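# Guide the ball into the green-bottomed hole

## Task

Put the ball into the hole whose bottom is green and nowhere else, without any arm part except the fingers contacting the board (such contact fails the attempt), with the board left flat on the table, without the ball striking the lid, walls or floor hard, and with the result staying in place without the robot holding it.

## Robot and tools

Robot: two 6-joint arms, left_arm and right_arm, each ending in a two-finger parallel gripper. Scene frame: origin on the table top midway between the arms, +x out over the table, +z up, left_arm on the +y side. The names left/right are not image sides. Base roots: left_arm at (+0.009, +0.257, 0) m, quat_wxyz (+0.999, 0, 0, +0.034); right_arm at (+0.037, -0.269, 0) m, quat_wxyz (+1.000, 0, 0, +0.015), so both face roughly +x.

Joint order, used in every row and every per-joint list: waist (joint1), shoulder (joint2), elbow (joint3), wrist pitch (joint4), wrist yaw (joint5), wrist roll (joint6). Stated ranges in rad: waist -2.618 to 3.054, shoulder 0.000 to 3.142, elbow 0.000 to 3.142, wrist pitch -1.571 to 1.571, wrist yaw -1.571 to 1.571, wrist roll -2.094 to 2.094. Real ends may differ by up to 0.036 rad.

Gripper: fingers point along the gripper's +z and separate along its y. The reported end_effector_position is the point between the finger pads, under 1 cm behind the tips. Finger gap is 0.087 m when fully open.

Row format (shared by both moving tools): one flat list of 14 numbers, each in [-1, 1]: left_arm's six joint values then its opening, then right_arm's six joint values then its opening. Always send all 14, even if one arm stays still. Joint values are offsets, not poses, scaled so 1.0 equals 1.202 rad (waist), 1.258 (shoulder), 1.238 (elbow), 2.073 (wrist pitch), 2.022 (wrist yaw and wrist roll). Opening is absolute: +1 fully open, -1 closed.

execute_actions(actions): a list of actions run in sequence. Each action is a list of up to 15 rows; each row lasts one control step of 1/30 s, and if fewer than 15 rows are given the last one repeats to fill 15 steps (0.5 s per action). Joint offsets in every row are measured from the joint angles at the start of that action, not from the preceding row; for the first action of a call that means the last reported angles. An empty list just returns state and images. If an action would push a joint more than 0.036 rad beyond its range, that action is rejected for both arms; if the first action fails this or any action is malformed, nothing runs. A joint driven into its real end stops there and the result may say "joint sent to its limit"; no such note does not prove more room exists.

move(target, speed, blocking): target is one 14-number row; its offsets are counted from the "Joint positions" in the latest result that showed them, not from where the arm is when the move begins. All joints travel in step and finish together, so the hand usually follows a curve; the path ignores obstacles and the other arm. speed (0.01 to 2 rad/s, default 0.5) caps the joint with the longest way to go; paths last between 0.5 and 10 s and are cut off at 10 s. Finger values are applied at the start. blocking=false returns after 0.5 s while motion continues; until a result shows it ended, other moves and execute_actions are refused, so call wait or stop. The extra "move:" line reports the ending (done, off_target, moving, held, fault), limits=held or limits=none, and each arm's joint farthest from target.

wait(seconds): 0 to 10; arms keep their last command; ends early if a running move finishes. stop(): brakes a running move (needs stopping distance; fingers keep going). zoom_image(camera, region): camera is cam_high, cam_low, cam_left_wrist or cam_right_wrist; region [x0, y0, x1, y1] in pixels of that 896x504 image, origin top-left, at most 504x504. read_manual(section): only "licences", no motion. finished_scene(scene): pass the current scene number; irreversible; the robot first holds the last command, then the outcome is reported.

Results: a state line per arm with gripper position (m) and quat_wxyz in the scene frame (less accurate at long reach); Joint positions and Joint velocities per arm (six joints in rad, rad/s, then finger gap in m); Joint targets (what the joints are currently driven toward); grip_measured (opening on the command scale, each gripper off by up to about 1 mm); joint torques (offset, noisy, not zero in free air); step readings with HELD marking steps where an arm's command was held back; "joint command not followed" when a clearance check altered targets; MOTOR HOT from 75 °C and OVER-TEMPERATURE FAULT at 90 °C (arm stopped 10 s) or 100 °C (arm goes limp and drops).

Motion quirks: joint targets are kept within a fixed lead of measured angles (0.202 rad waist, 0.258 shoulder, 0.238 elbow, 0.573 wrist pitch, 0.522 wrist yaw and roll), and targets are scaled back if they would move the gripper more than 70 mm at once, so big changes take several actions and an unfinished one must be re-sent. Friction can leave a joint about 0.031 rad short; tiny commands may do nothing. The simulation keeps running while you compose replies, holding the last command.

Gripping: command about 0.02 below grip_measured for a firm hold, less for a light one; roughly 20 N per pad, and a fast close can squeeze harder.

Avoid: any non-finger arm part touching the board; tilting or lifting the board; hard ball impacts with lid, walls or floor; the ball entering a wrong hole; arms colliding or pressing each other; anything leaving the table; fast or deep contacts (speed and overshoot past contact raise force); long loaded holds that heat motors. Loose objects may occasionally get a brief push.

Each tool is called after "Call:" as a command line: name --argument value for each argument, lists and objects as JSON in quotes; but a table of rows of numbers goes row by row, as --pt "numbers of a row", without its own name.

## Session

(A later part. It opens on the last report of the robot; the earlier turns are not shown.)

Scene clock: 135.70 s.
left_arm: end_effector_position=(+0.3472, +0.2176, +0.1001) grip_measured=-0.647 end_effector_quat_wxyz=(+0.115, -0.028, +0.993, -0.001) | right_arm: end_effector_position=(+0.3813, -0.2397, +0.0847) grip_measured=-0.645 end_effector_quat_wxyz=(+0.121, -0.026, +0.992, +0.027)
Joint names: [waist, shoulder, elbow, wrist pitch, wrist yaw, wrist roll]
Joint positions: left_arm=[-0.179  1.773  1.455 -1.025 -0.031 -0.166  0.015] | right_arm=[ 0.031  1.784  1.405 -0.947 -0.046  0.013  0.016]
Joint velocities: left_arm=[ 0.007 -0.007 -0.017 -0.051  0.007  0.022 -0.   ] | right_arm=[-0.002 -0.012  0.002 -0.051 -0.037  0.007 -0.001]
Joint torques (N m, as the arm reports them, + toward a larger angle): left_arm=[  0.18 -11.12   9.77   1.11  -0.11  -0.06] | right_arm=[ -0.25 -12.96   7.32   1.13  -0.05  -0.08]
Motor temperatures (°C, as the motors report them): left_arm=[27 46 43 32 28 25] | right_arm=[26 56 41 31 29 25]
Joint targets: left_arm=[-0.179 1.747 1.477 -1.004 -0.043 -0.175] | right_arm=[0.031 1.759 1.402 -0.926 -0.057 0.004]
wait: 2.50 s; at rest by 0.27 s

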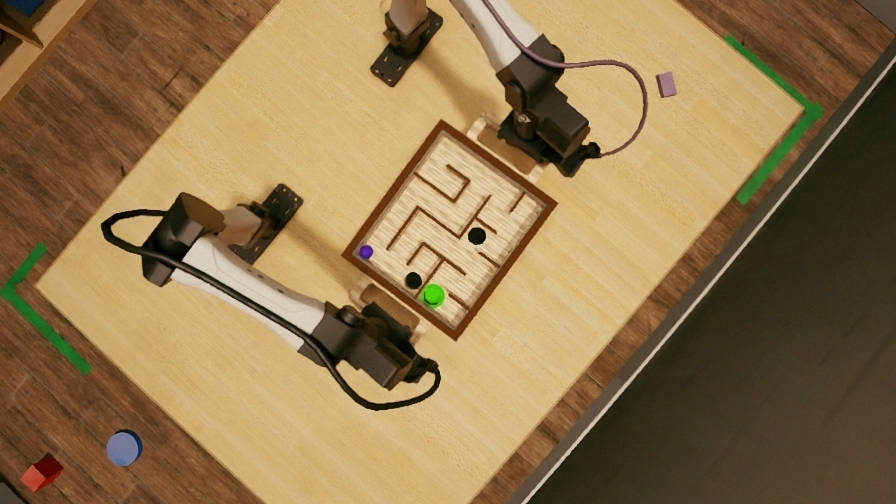

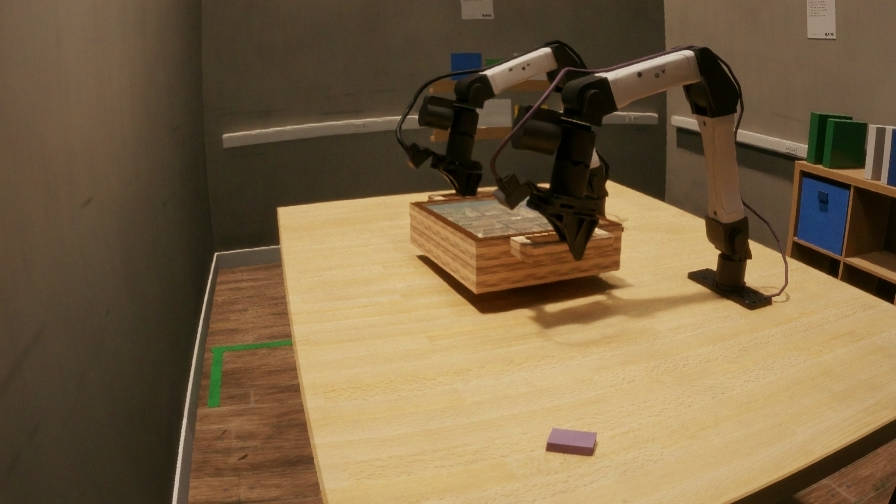

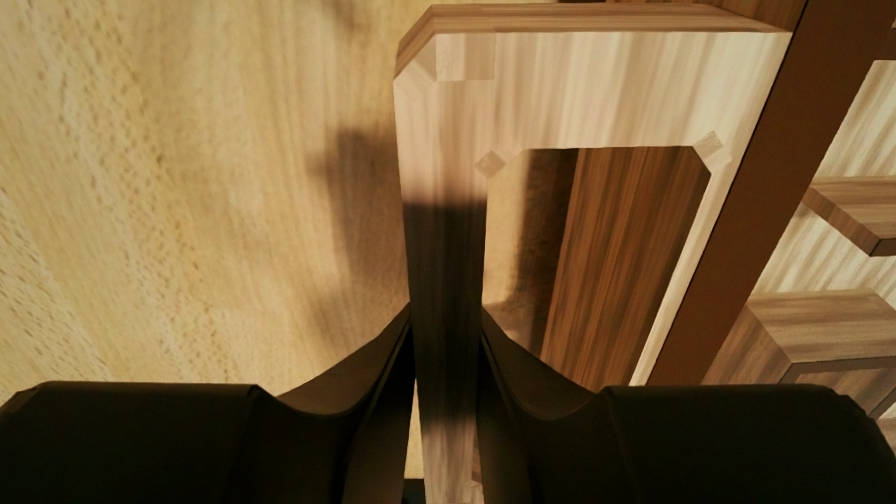

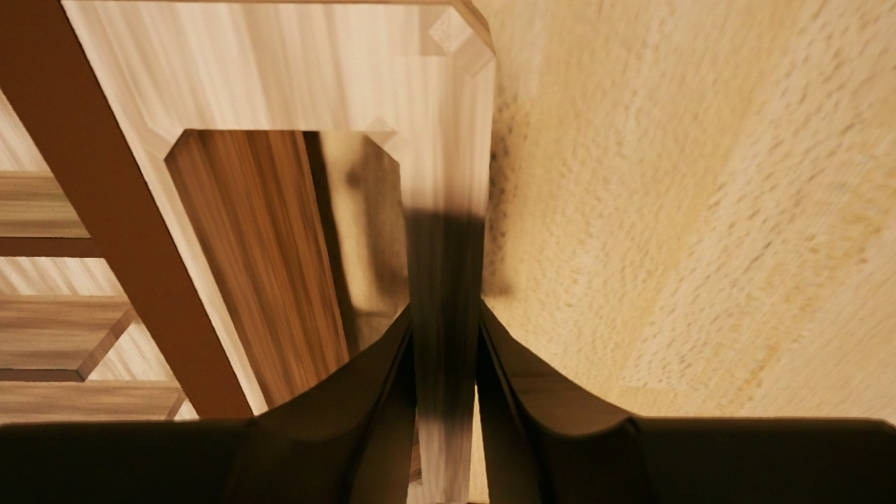

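Call:
execute_actions --actions '[[[0,-0.02,0.018,-0.01,0,0,-0.75,0,-0.02,0.015,-0.01,0,0,-0.75],[0,-0.02,0.018,-0.019,0,0,-0.75,0,-0.02,0.015,-0.019,0,0,-0.75],[0,-0.02,0.018,-0.027,0,0,-0.75,0,-0.02,0.015,-0.027,0,0,-0.75]],[[0,-0.02,0.018,0,0,0,-0.75,0,-0.02,0.015,0,0,0,-0.75]],[[0,-0.02,0.018,0.015,0,0,-0.75,0,-0.02,0.015,0.015,0,0,-0.75],[0,-0.02,0.018,0.031,0,0,-0.75,0,-0.02,0.015,0.031,0,0,-0.75]]]'

Call:
wait --seconds 1

Scene clock: 146.97 s.
left_arm: end_effector_position=(+0.3450, +0.2171, +0.0999) grip_measured=-0.647 end_effector_quat_wxyz=(+0.110, -0.028, +0.994, -0.002) | right_arm: end_effector_position=(+0.3792, -0.2400, +0.0845) grip_measured=-0.645 end_effector_quat_wxyz=(+0.117, -0.026, +0.992, +0.027)
Joint names: [waist, shoulder, elbow, wrist pitch, wrist yaw, wrist roll]
Joint positions: left_arm=[-0.179  1.773  1.455 -1.034 -0.027 -0.166  0.015] | right_arm=[ 0.031  1.784  1.405 -0.955 -0.045  0.014  0.016]
Joint velocities: left_arm=[ 0.007  0.007  0.002  0.037 -0.022 -0.022 -0.   ] | right_arm=[ 0.002  0.032 -0.002 -0.037  0.022 -0.037 -0.   ]
Joint torques (N m, as the arm reports them, + toward a larger angle): left_arm=[  0.2  -11.04   9.76   1.15   0.07   0.02] | right_arm=[ -0.03 -12.95   8.85   1.13  -0.03   0.09]
Motor temperatures (°C, as the motors report them): left_arm=[27 46 43 32 28 25] | right_arm=[26 56 40 32 29 25]
Joint targets: left_arm=[-0.179 1.747 1.477 -1.006 -0.022 -0.166] | right_arm=[0.031 1.759 1.424 -0.931 -0.048 0.014]
Step readings (joint positions; steps 1 to 15: 1st action; 16 to 30: 2nd action; 31 to 45: 3rd action):
0: left_arm=[-0.179 1.773 1.455 -1.025 -0.031 -0.166] | right_arm=[0.031 1.784 1.405 -0.947 -0.046 0.013]
1: left_arm=[-0.179 1.773 1.455 -1.026 -0.031 -0.166] | right_arm=[0.031 1.784 1.405 -0.948 -0.046 0.013]
2: left_arm=[-0.179 1.773 1.455 -1.029 -0.030 -0.166] | right_arm=[0.031 1.784 1.405 -0.951 -0.046 0.013]
4: left_arm=[-0.179 1.773 1.455 -1.041 -0.028 -0.166] | right_arm=[0.031 1.784 1.405 -0.963 -0.046 0.013]
8: left_arm=[-0.179 1.773 1.455 -1.064 -0.024 -0.166] | right_arm=[0.031 1.784 1.405 -0.988 -0.048 0.014]
15: left_arm=[-0.179 1.773 1.455 -1.070 -0.022 -0.166] | right_arm=[0.031 1.784 1.405 -0.995 -0.048 0.014]
16: left_arm=[-0.179 1.773 1.455 -1.070 -0.022 -0.166] | right_arm=[0.031 1.784 1.405 -0.995 -0.048 0.014]
17: left_arm=[-0.179 1.773 1.455 -1.070 -0.021 -0.166] | right_arm=[0.031 1.784 1.405 -0.995 -0.048 0.014]
19: left_arm=[-0.179 1.773 1.455 -1.070 -0.021 -0.166] | right_arm=[0.031 1.784 1.405 -0.995 -0.048 0.014]
23: left_arm=[-0.179 1.773 1.455 -1.070 -0.021 -0.166] | right_arm=[0.031 1.784 1.405 -0.995 -0.048 0.014]
30: left_arm=[-0.179 1.773 1.455 -1.070 -0.021 -0.166] | right_arm=[0.031 1.784 1.405 -0.995 -0.048 0.014]
31: left_arm=[-0.179 1.773 1.455 -1.070 -0.021 -0.166] | right_arm=[0.031 1.784 1.405 -0.994 -0.048 0.014]
32: left_arm=[-0.179 1.773 1.455 -1.067 -0.021 -0.166] | right_arm=[0.031 1.784 1.405 -0.991 -0.048 0.014]
34: left_arm=[-0.179 1.773 1.455 -1.056 -0.022 -0.166] | right_arm=[0.031 1.784 1.405 -0.980 -0.047 0.014]
38: left_arm=[-0.179 1.773 1.455 -1.038 -0.025 -0.166] | right_arm=[0.031 1.784 1.405 -0.960 -0.046 0.014]
45: Joint positions above

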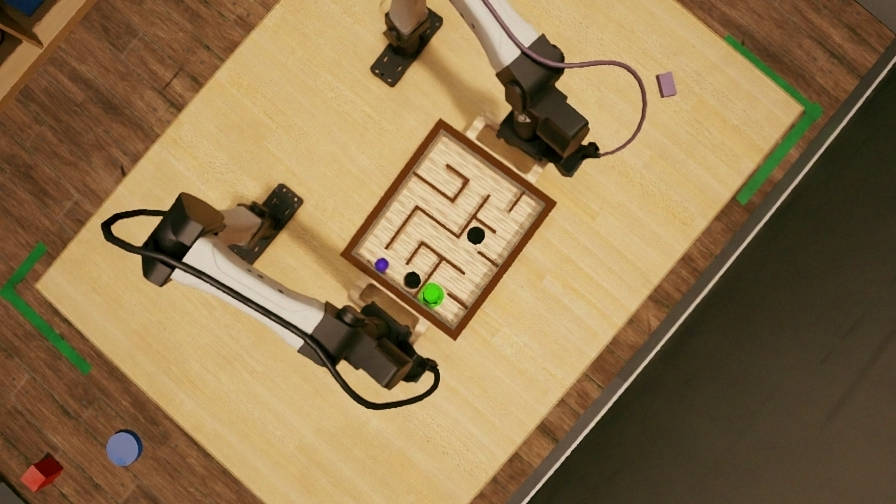

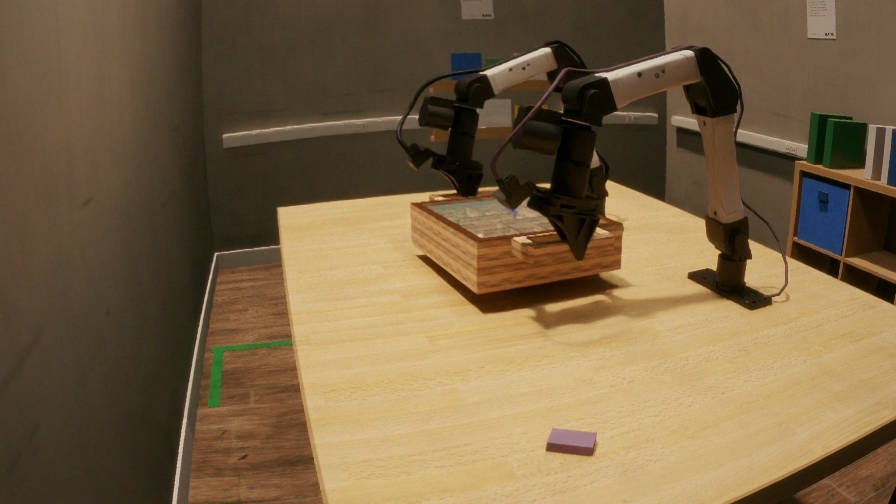

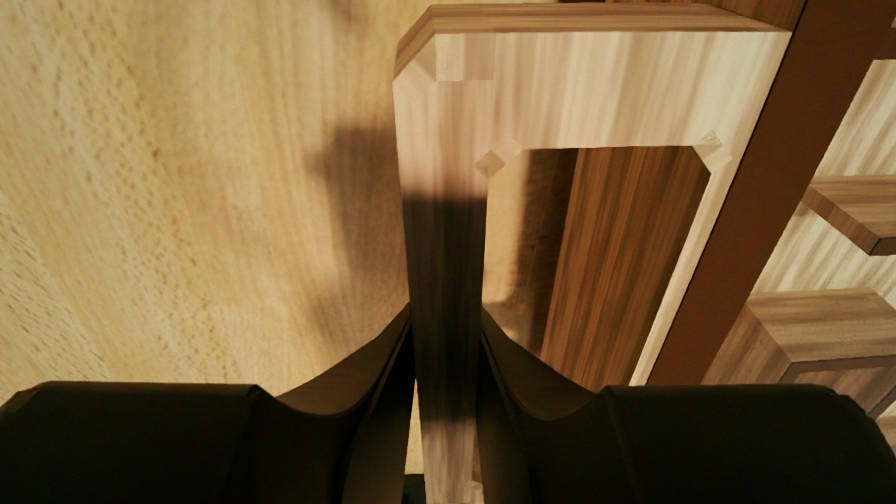

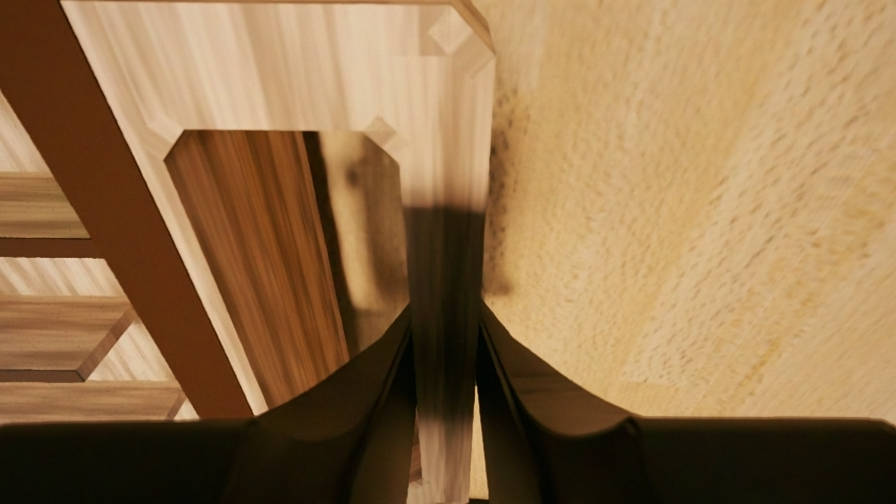

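Scene clock: 147.97 s.
left_arm: end_effector_position=(+0.3450, +0.2171, +0.0999) grip_measured=-0.647 end_effector_quat_wxyz=(+0.110, -0.028, +0.994, -0.002) | right_arm: end_effector_position=(+0.3792, -0.2400, +0.0845) grip_measured=-0.645 end_effector_quat_wxyz=(+0.117, -0.026, +0.992, +0.027)
Joint names: [waist, shoulder, elbow, wrist pitch, wrist yaw, wrist roll]
Joint positions: left_arm=[-0.179  1.773  1.455 -1.034 -0.027 -0.166  0.015] | right_arm=[ 0.031  1.784  1.405 -0.955 -0.045  0.014  0.016]
Joint velocities: left_arm=[-0.012  0.012  0.007  0.007  0.066 -0.051 -0.   ] | right_arm=[ 0.002 -0.007  0.002 -0.095 -0.007  0.11   0.   ]
Joint torques (N m, as the arm reports them, + toward a larger angle): left_arm=[  0.18 -11.12   9.75   1.15   0.07   0.02] | right_arm=[ -0.15 -13.08   9.04   1.09  -0.01   0.  ]
Motor temperatures (°C, as the motors report them): left_arm=[27 46 43 32 28 25] | right_arm=[26 56 40 32 29 25]
Joint targets: left_arm=[-0.179 1.747 1.477 -1.006 -0.022 -0.166] | right_arm=[0.031 1.759 1.424 -0.931 -0.048 0.014]
wait: 1.00 s; at rest by 0.17 s

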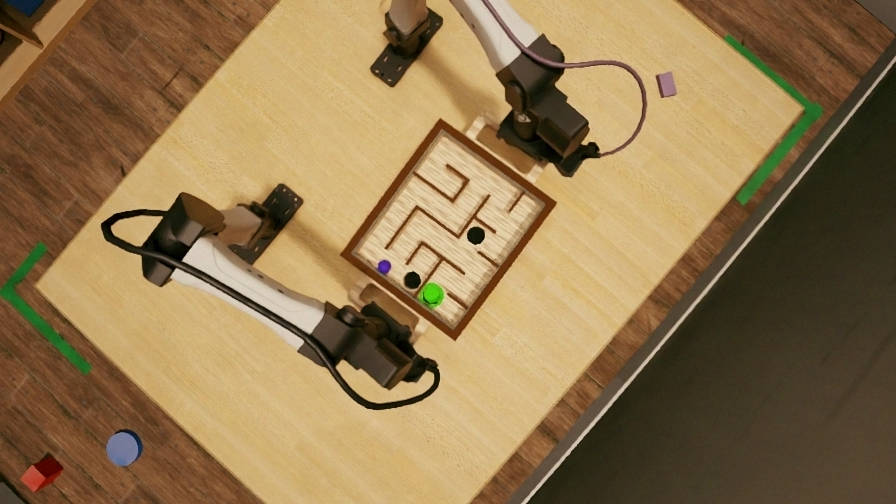

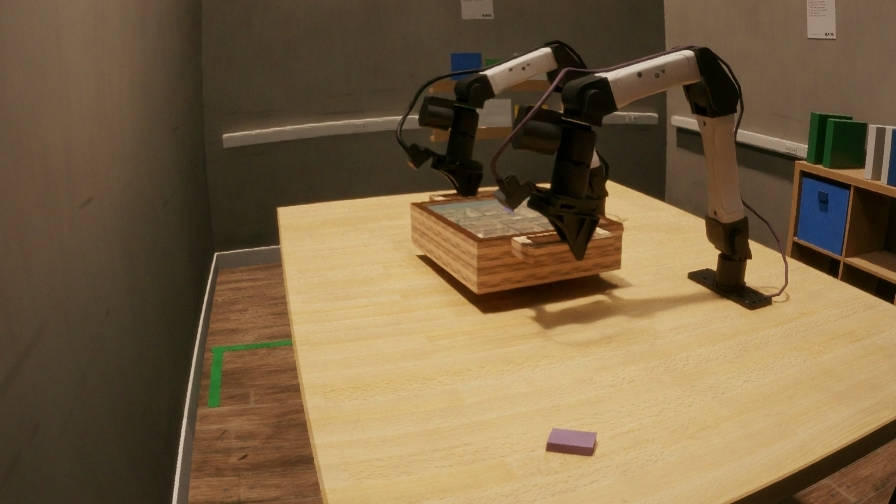

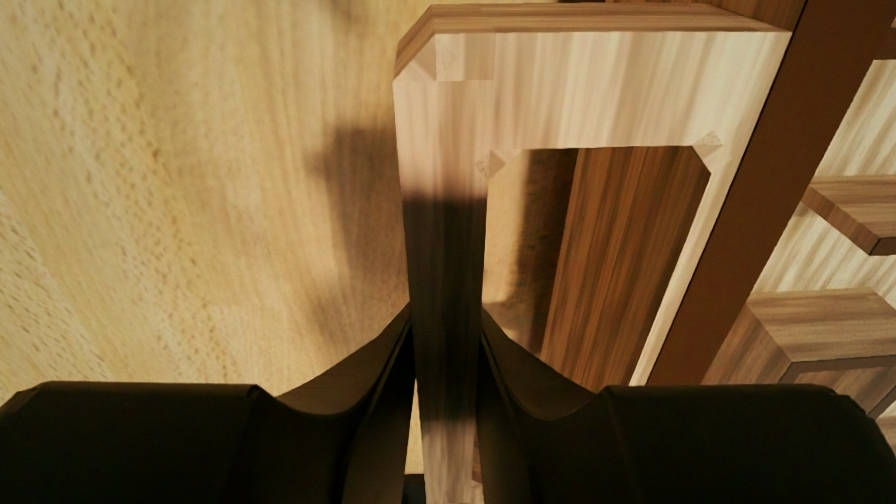

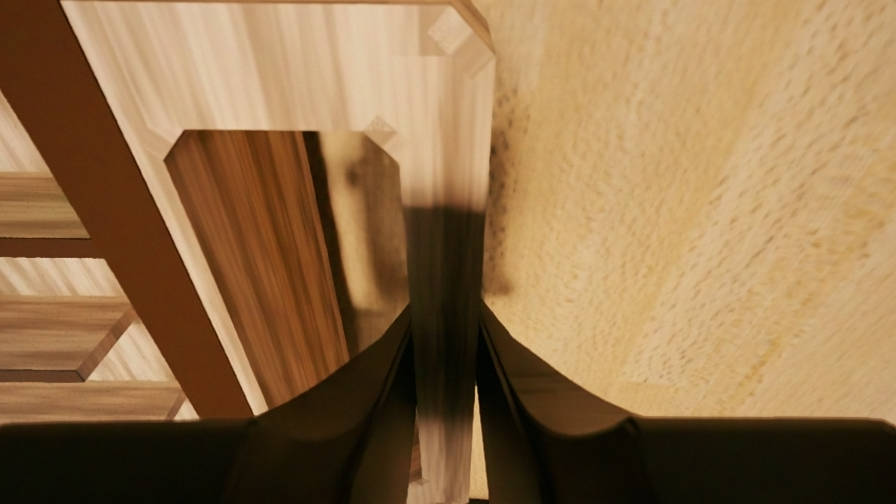

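Call:
execute_actions --actions '[[[0,-0.02,0.018,0,0.006,0,-0.75,0,-0.02,0.035,-0.008,0.006,0,-0.75],[0,-0.02,0.018,0,0.01,0,-0.75,0,-0.02,0.045,-0.014,0.01,0,-0.75],[0,-0.02,0.018,0,0.013,0,-0.75,0,-0.02,0.054,-0.02,0.013,0,-0.75],[0,-0.02,0.018,0,0.016,0,-0.75,0,-0.02,0.064,-0.026,0.016,0,-0.75],[0,-0.02,0.018,0,0.02,0,-0.75,0,-0.02,0.073,-0.032,0.02,0,-0.75],[0,-0.02,0.018,0.001,0.023,0,-0.75,0,-0.02,0.083,-0.038,0.023,0,-0.75],[0,-0.02,0.018,0.001,0.026,0,-0.75,0,-0.02,0.092,-0.044,0.026,0,-0.75],[0,-0.02,0.018,0.002,0.03,0,-0.75,0,-0.02,0.102,-0.05,0.03,0,-0.75],[0,-0.02,0.018,0.002,0.033,0,-0.75,0,-0.02,0.111,-0.056,0.033,0,-0.75],[0,-0.02,0.018,0.003,0.036,0,-0.75,0,-0.02,0.121,-0.062,0.036,0,-0.75],[0,-0.02,0.018,0.003,0.039,0,-0.75,0,-0.02,0.13,-0.067,0.039,0,-0.75]]]'

Call:
wait --seconds 2

Scene clock: 160.73 s.
left_arm: end_effector_position=(+0.3445, +0.2057, +0.1005) grip_measured=-0.648 end_effector_quat_wxyz=(+0.107, -0.029, +0.993, -0.034) | right_arm: end_effector_position=(+0.3792, -0.2514, +0.1145) grip_measured=-0.645 end_effector_quat_wxyz=(+0.112, -0.027, +0.993, -0.005)
Joint names: [waist, shoulder, elbow, wrist pitch, wrist yaw, wrist roll]
Joint positions: left_arm=[-0.179  1.773  1.455 -1.031  0.036 -0.176  0.015] | right_arm=[ 0.031  1.784  1.526 -1.088  0.017  0.004  0.016]
Joint velocities: left_arm=[ 0.002  0.002  0.022 -0.007  0.007 -0.007 -0.001] | right_arm=[-0.002 -0.012 -0.007 -0.154  0.007 -0.022  0.   ]
Joint torques (N m, as the arm reports them, + toward a larger angle): left_arm=[  0.19 -11.38   9.85   0.86   0.18   0.1 ] | right_arm=[ -0.21 -12.85  10.33   0.93   0.1    0.13]
Motor temperatures (°C, as the motors report them): left_arm=[27 47 43 32 28 25] | right_arm=[26 57 40 32 29 25]
Joint targets: left_arm=[-0.179 1.747 1.477 -1.027 0.052 -0.165] | right_arm=[0.031 1.759 1.566 -1.094 0.034 0.014]
Step readings (joint positions):
0: left_arm=[-0.179 1.773 1.455 -1.034 -0.027 -0.166] | right_arm=[0.031 1.784 1.405 -0.955 -0.045 0.014]
1: left_arm=[-0.179 1.773 1.455 -1.034 -0.027 -0.166] | right_arm=[0.031 1.784 1.405 -0.956 -0.044 0.014]
2: left_arm=[-0.179 1.773 1.455 -1.034 -0.025 -0.165] | right_arm=[0.031 1.784 1.408 -0.961 -0.043 0.014]
4: left_arm=[-0.179 1.773 1.455 -1.035 -0.020 -0.165] | right_arm=[0.031 1.784 1.422 -0.978 -0.038 0.014]
8: left_arm=[-0.179 1.773 1.455 -1.034 0.003 -0.170] | right_arm=[0.031 1.784 1.469 -1.024 -0.015 0.009]
15: Joint positions above

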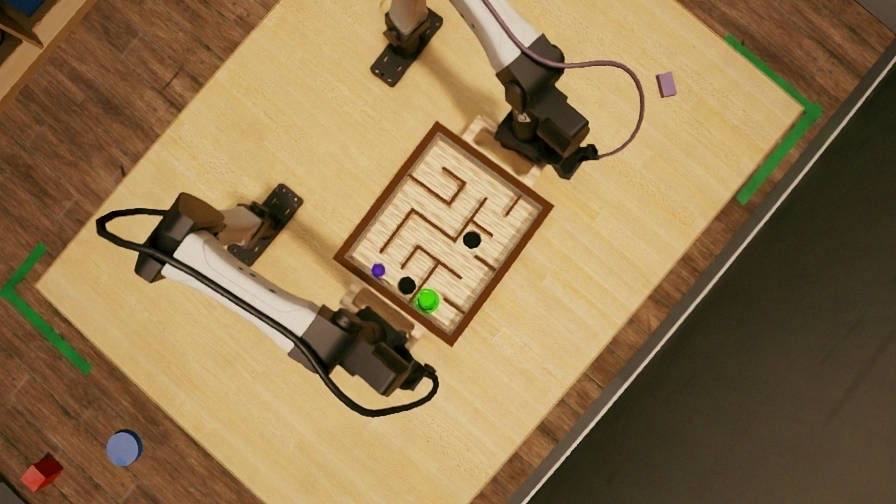

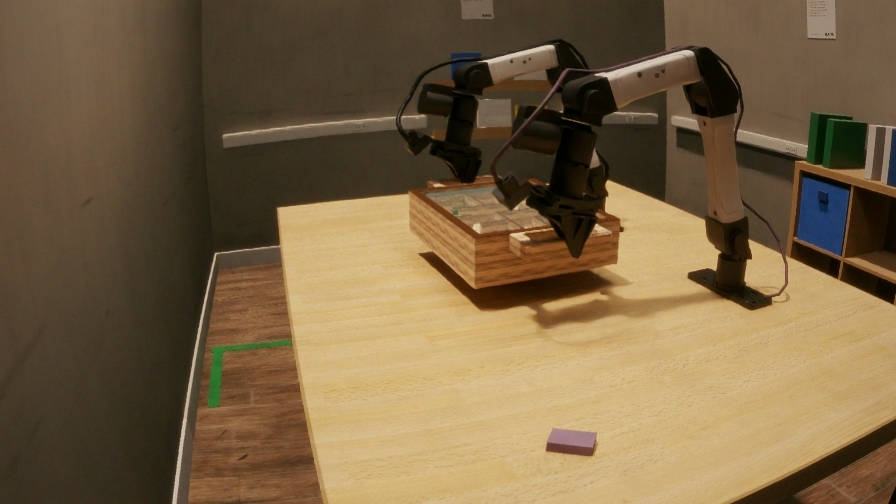

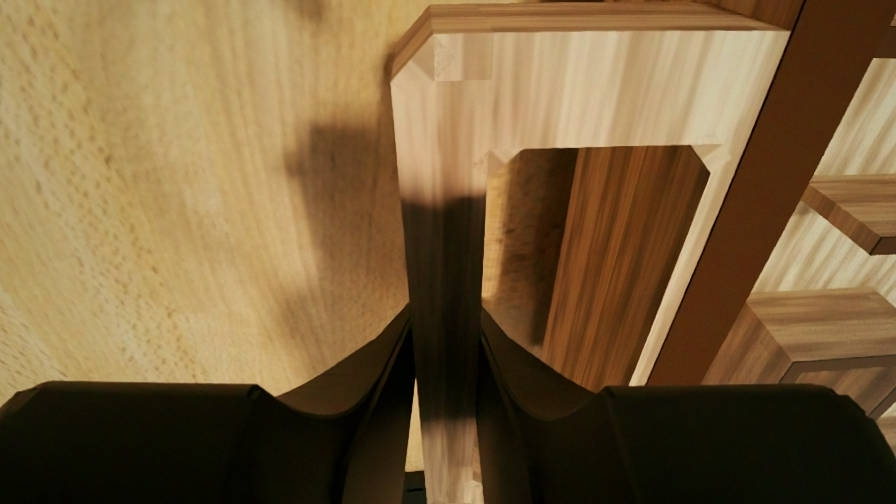

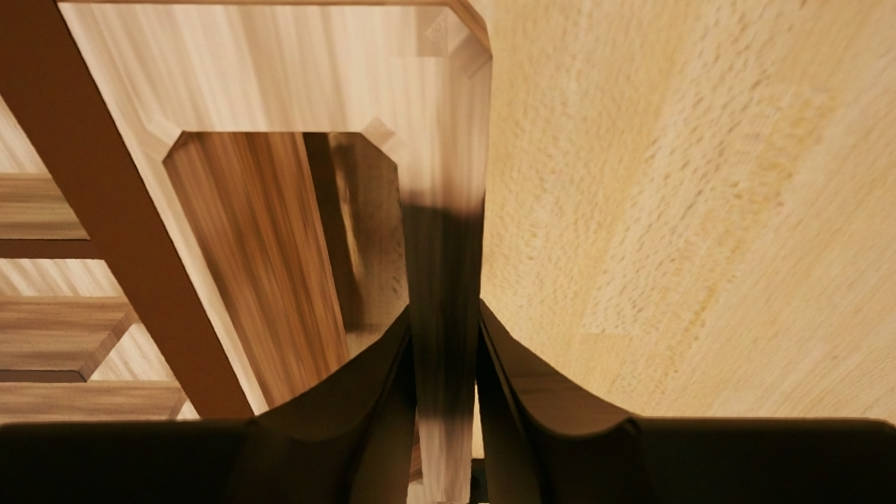

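Scene clock: 162.73 s.
left_arm: end_effector_position=(+0.3445, +0.2055, +0.1005) grip_measured=-0.648 end_effector_quat_wxyz=(+0.107, -0.029, +0.993, -0.034) | right_arm: end_effector_position=(+0.3779, -0.2516, +0.1146) grip_measured=-0.645 end_effector_quat_wxyz=(+0.110, -0.027, +0.994, -0.005)
Joint names: [waist, shoulder, elbow, wrist pitch, wrist yaw, wrist roll]
Joint positions: left_arm=[-0.179  1.773  1.455 -1.031  0.037 -0.176  0.015] | right_arm=[ 0.031  1.784  1.527 -1.094  0.018  0.004  0.016]
Joint velocities: left_arm=[-0.012 -0.007  0.007  0.022 -0.007  0.007 -0.001] | right_arm=[ 0.007 -0.007 -0.012 -0.007 -0.051  0.007 -0.   ]
Joint torques (N m, as the arm reports them, + toward a larger angle): left_arm=[  0.2  -11.12   9.76   0.89   0.22   0.11] | right_arm=[ -0.33 -13.06  10.6    0.85   0.12   0.15]
Motor temperatures (°C, as the motors report them): left_arm=[27 47 43 32 28 25] | right_arm=[26 57 40 32 29 25]
Joint targets: left_arm=[-0.179 1.747 1.477 -1.027 0.052 -0.165] | right_arm=[0.031 1.759 1.566 -1.094 0.033 0.014]
wait: 2.00 s; at rest by 0.23 s

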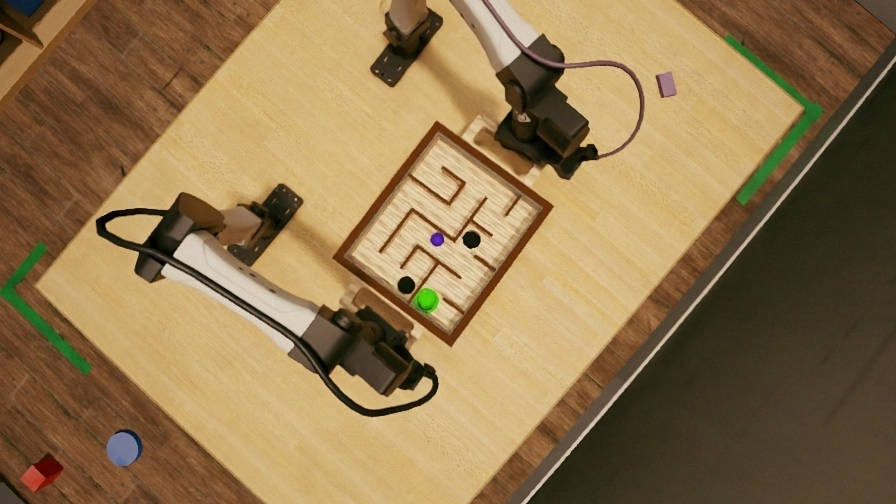

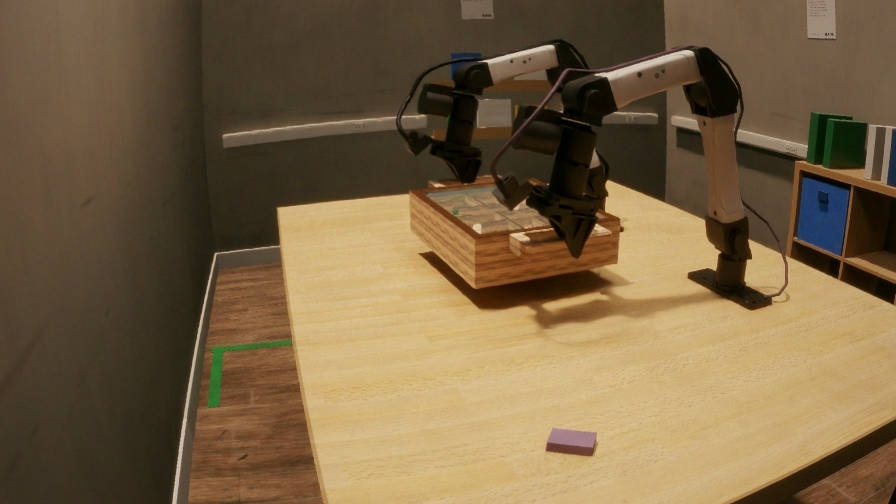

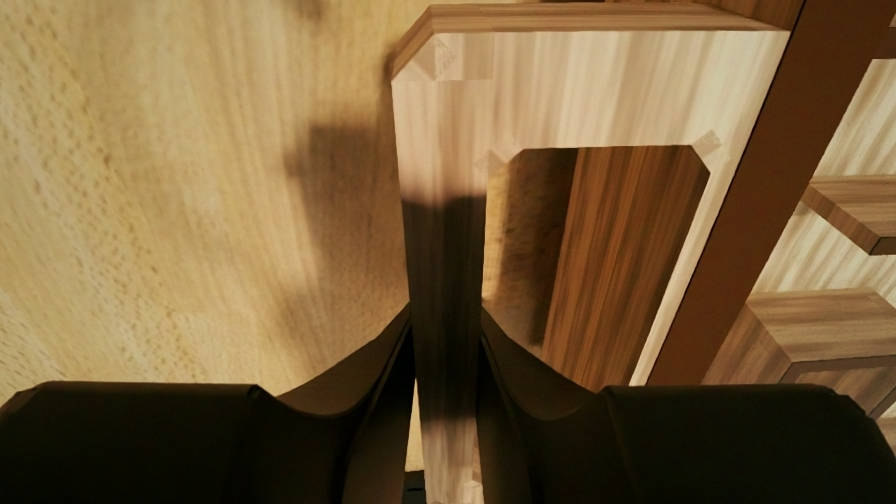

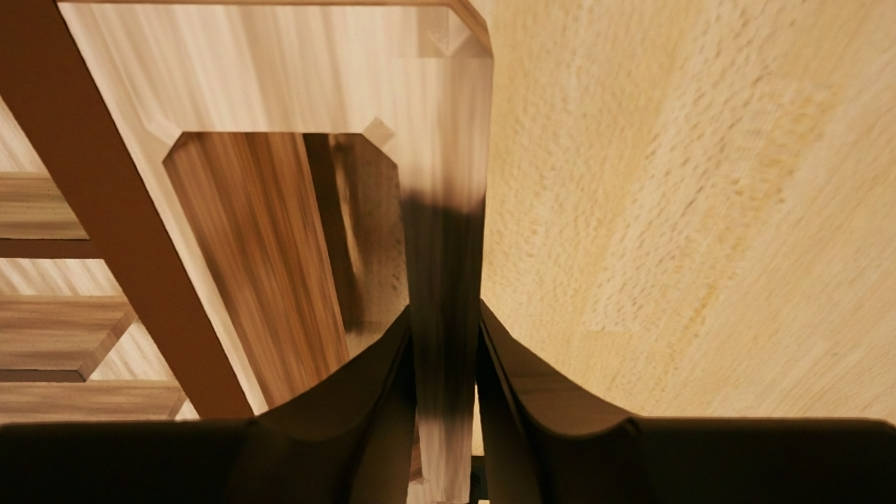

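Call:
move --target '[0,-0.02,0.018,0.004,-0.038,0,-0.75,0,-0.02,-0.1,0.072,-0.038,0,-0.75]'

Scene clock: 166.43 s.
left_arm: end_effector_position=(+0.3434, +0.2171, +0.0985) grip_measured=-0.647 end_effector_quat_wxyz=(+0.105, -0.028, +0.994, -0.002) | right_arm: end_effector_position=(+0.3770, -0.2401, +0.0847) grip_measured=-0.645 end_effector_quat_wxyz=(+0.113, -0.026, +0.993, +0.027)
Joint names: [waist, shoulder, elbow, wrist pitch, wrist yaw, wrist roll]
Joint positions: left_arm=[-0.179  1.777  1.455 -1.04  -0.026 -0.166  0.015] | right_arm=[ 0.031  1.784  1.407 -0.965 -0.045  0.013  0.016]
Joint velocities: left_arm=[-0.002  0.007 -0.012  0.037  0.007  0.007 -0.   ] | right_arm=[ 0.007  0.012 -0.012 -0.022 -0.007  0.007 -0.001]
Joint torques (N m, as the arm reports them, + toward a larger angle): left_arm=[  0.17 -11.52   9.75   1.03  -0.14  -0.06] | right_arm=[ -0.07 -12.98   7.38   1.    -0.13  -0.09]
Motor temperatures (°C, as the motors report them): left_arm=[27 47 44 32 28 25] | right_arm=[26 57 41 32 29 25]
Joint targets: left_arm=[-0.179 1.747 1.477 -1.022 -0.040 -0.175] | right_arm=[0.031 1.759 1.403 -0.945 -0.059 0.004]
move: off_target (left_arm, right_arm); limits=none; left_arm: farthest joint: the shoulder, 0.029 radians from its target (0.025 radians at the start); right_arm: farthest joint: the shoulder, 0.025 radians from its target (0.025 radians at the start)

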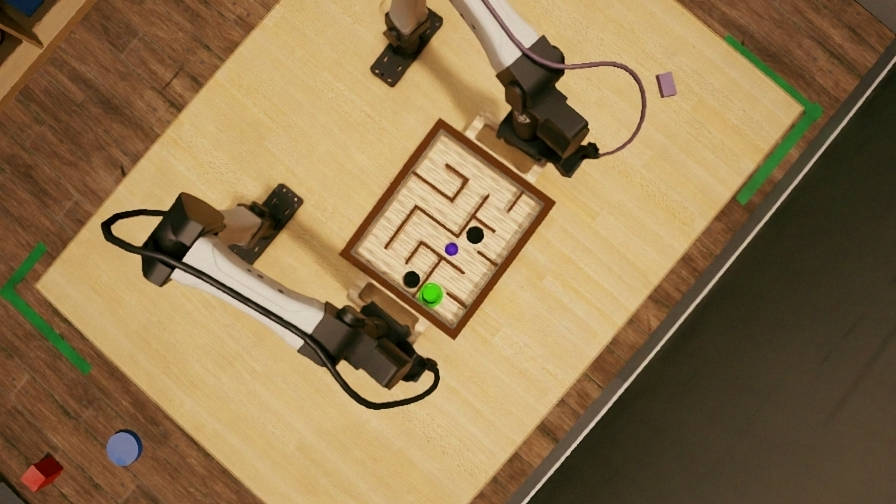

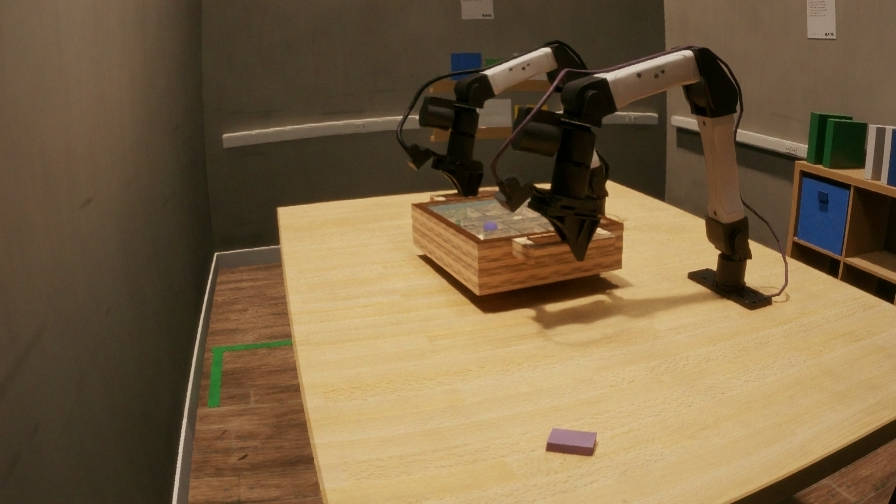

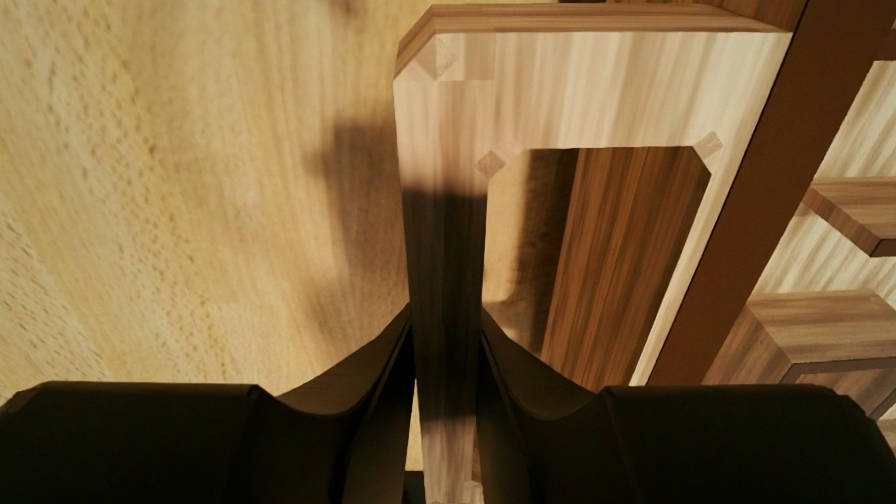

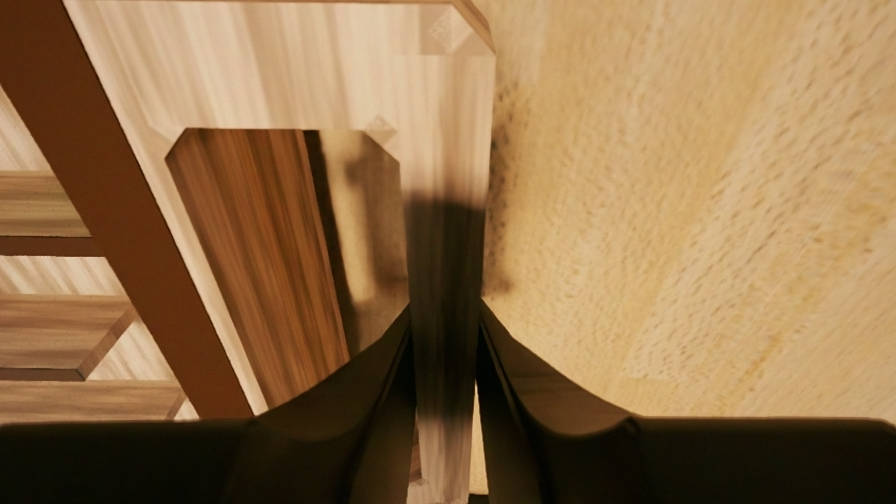

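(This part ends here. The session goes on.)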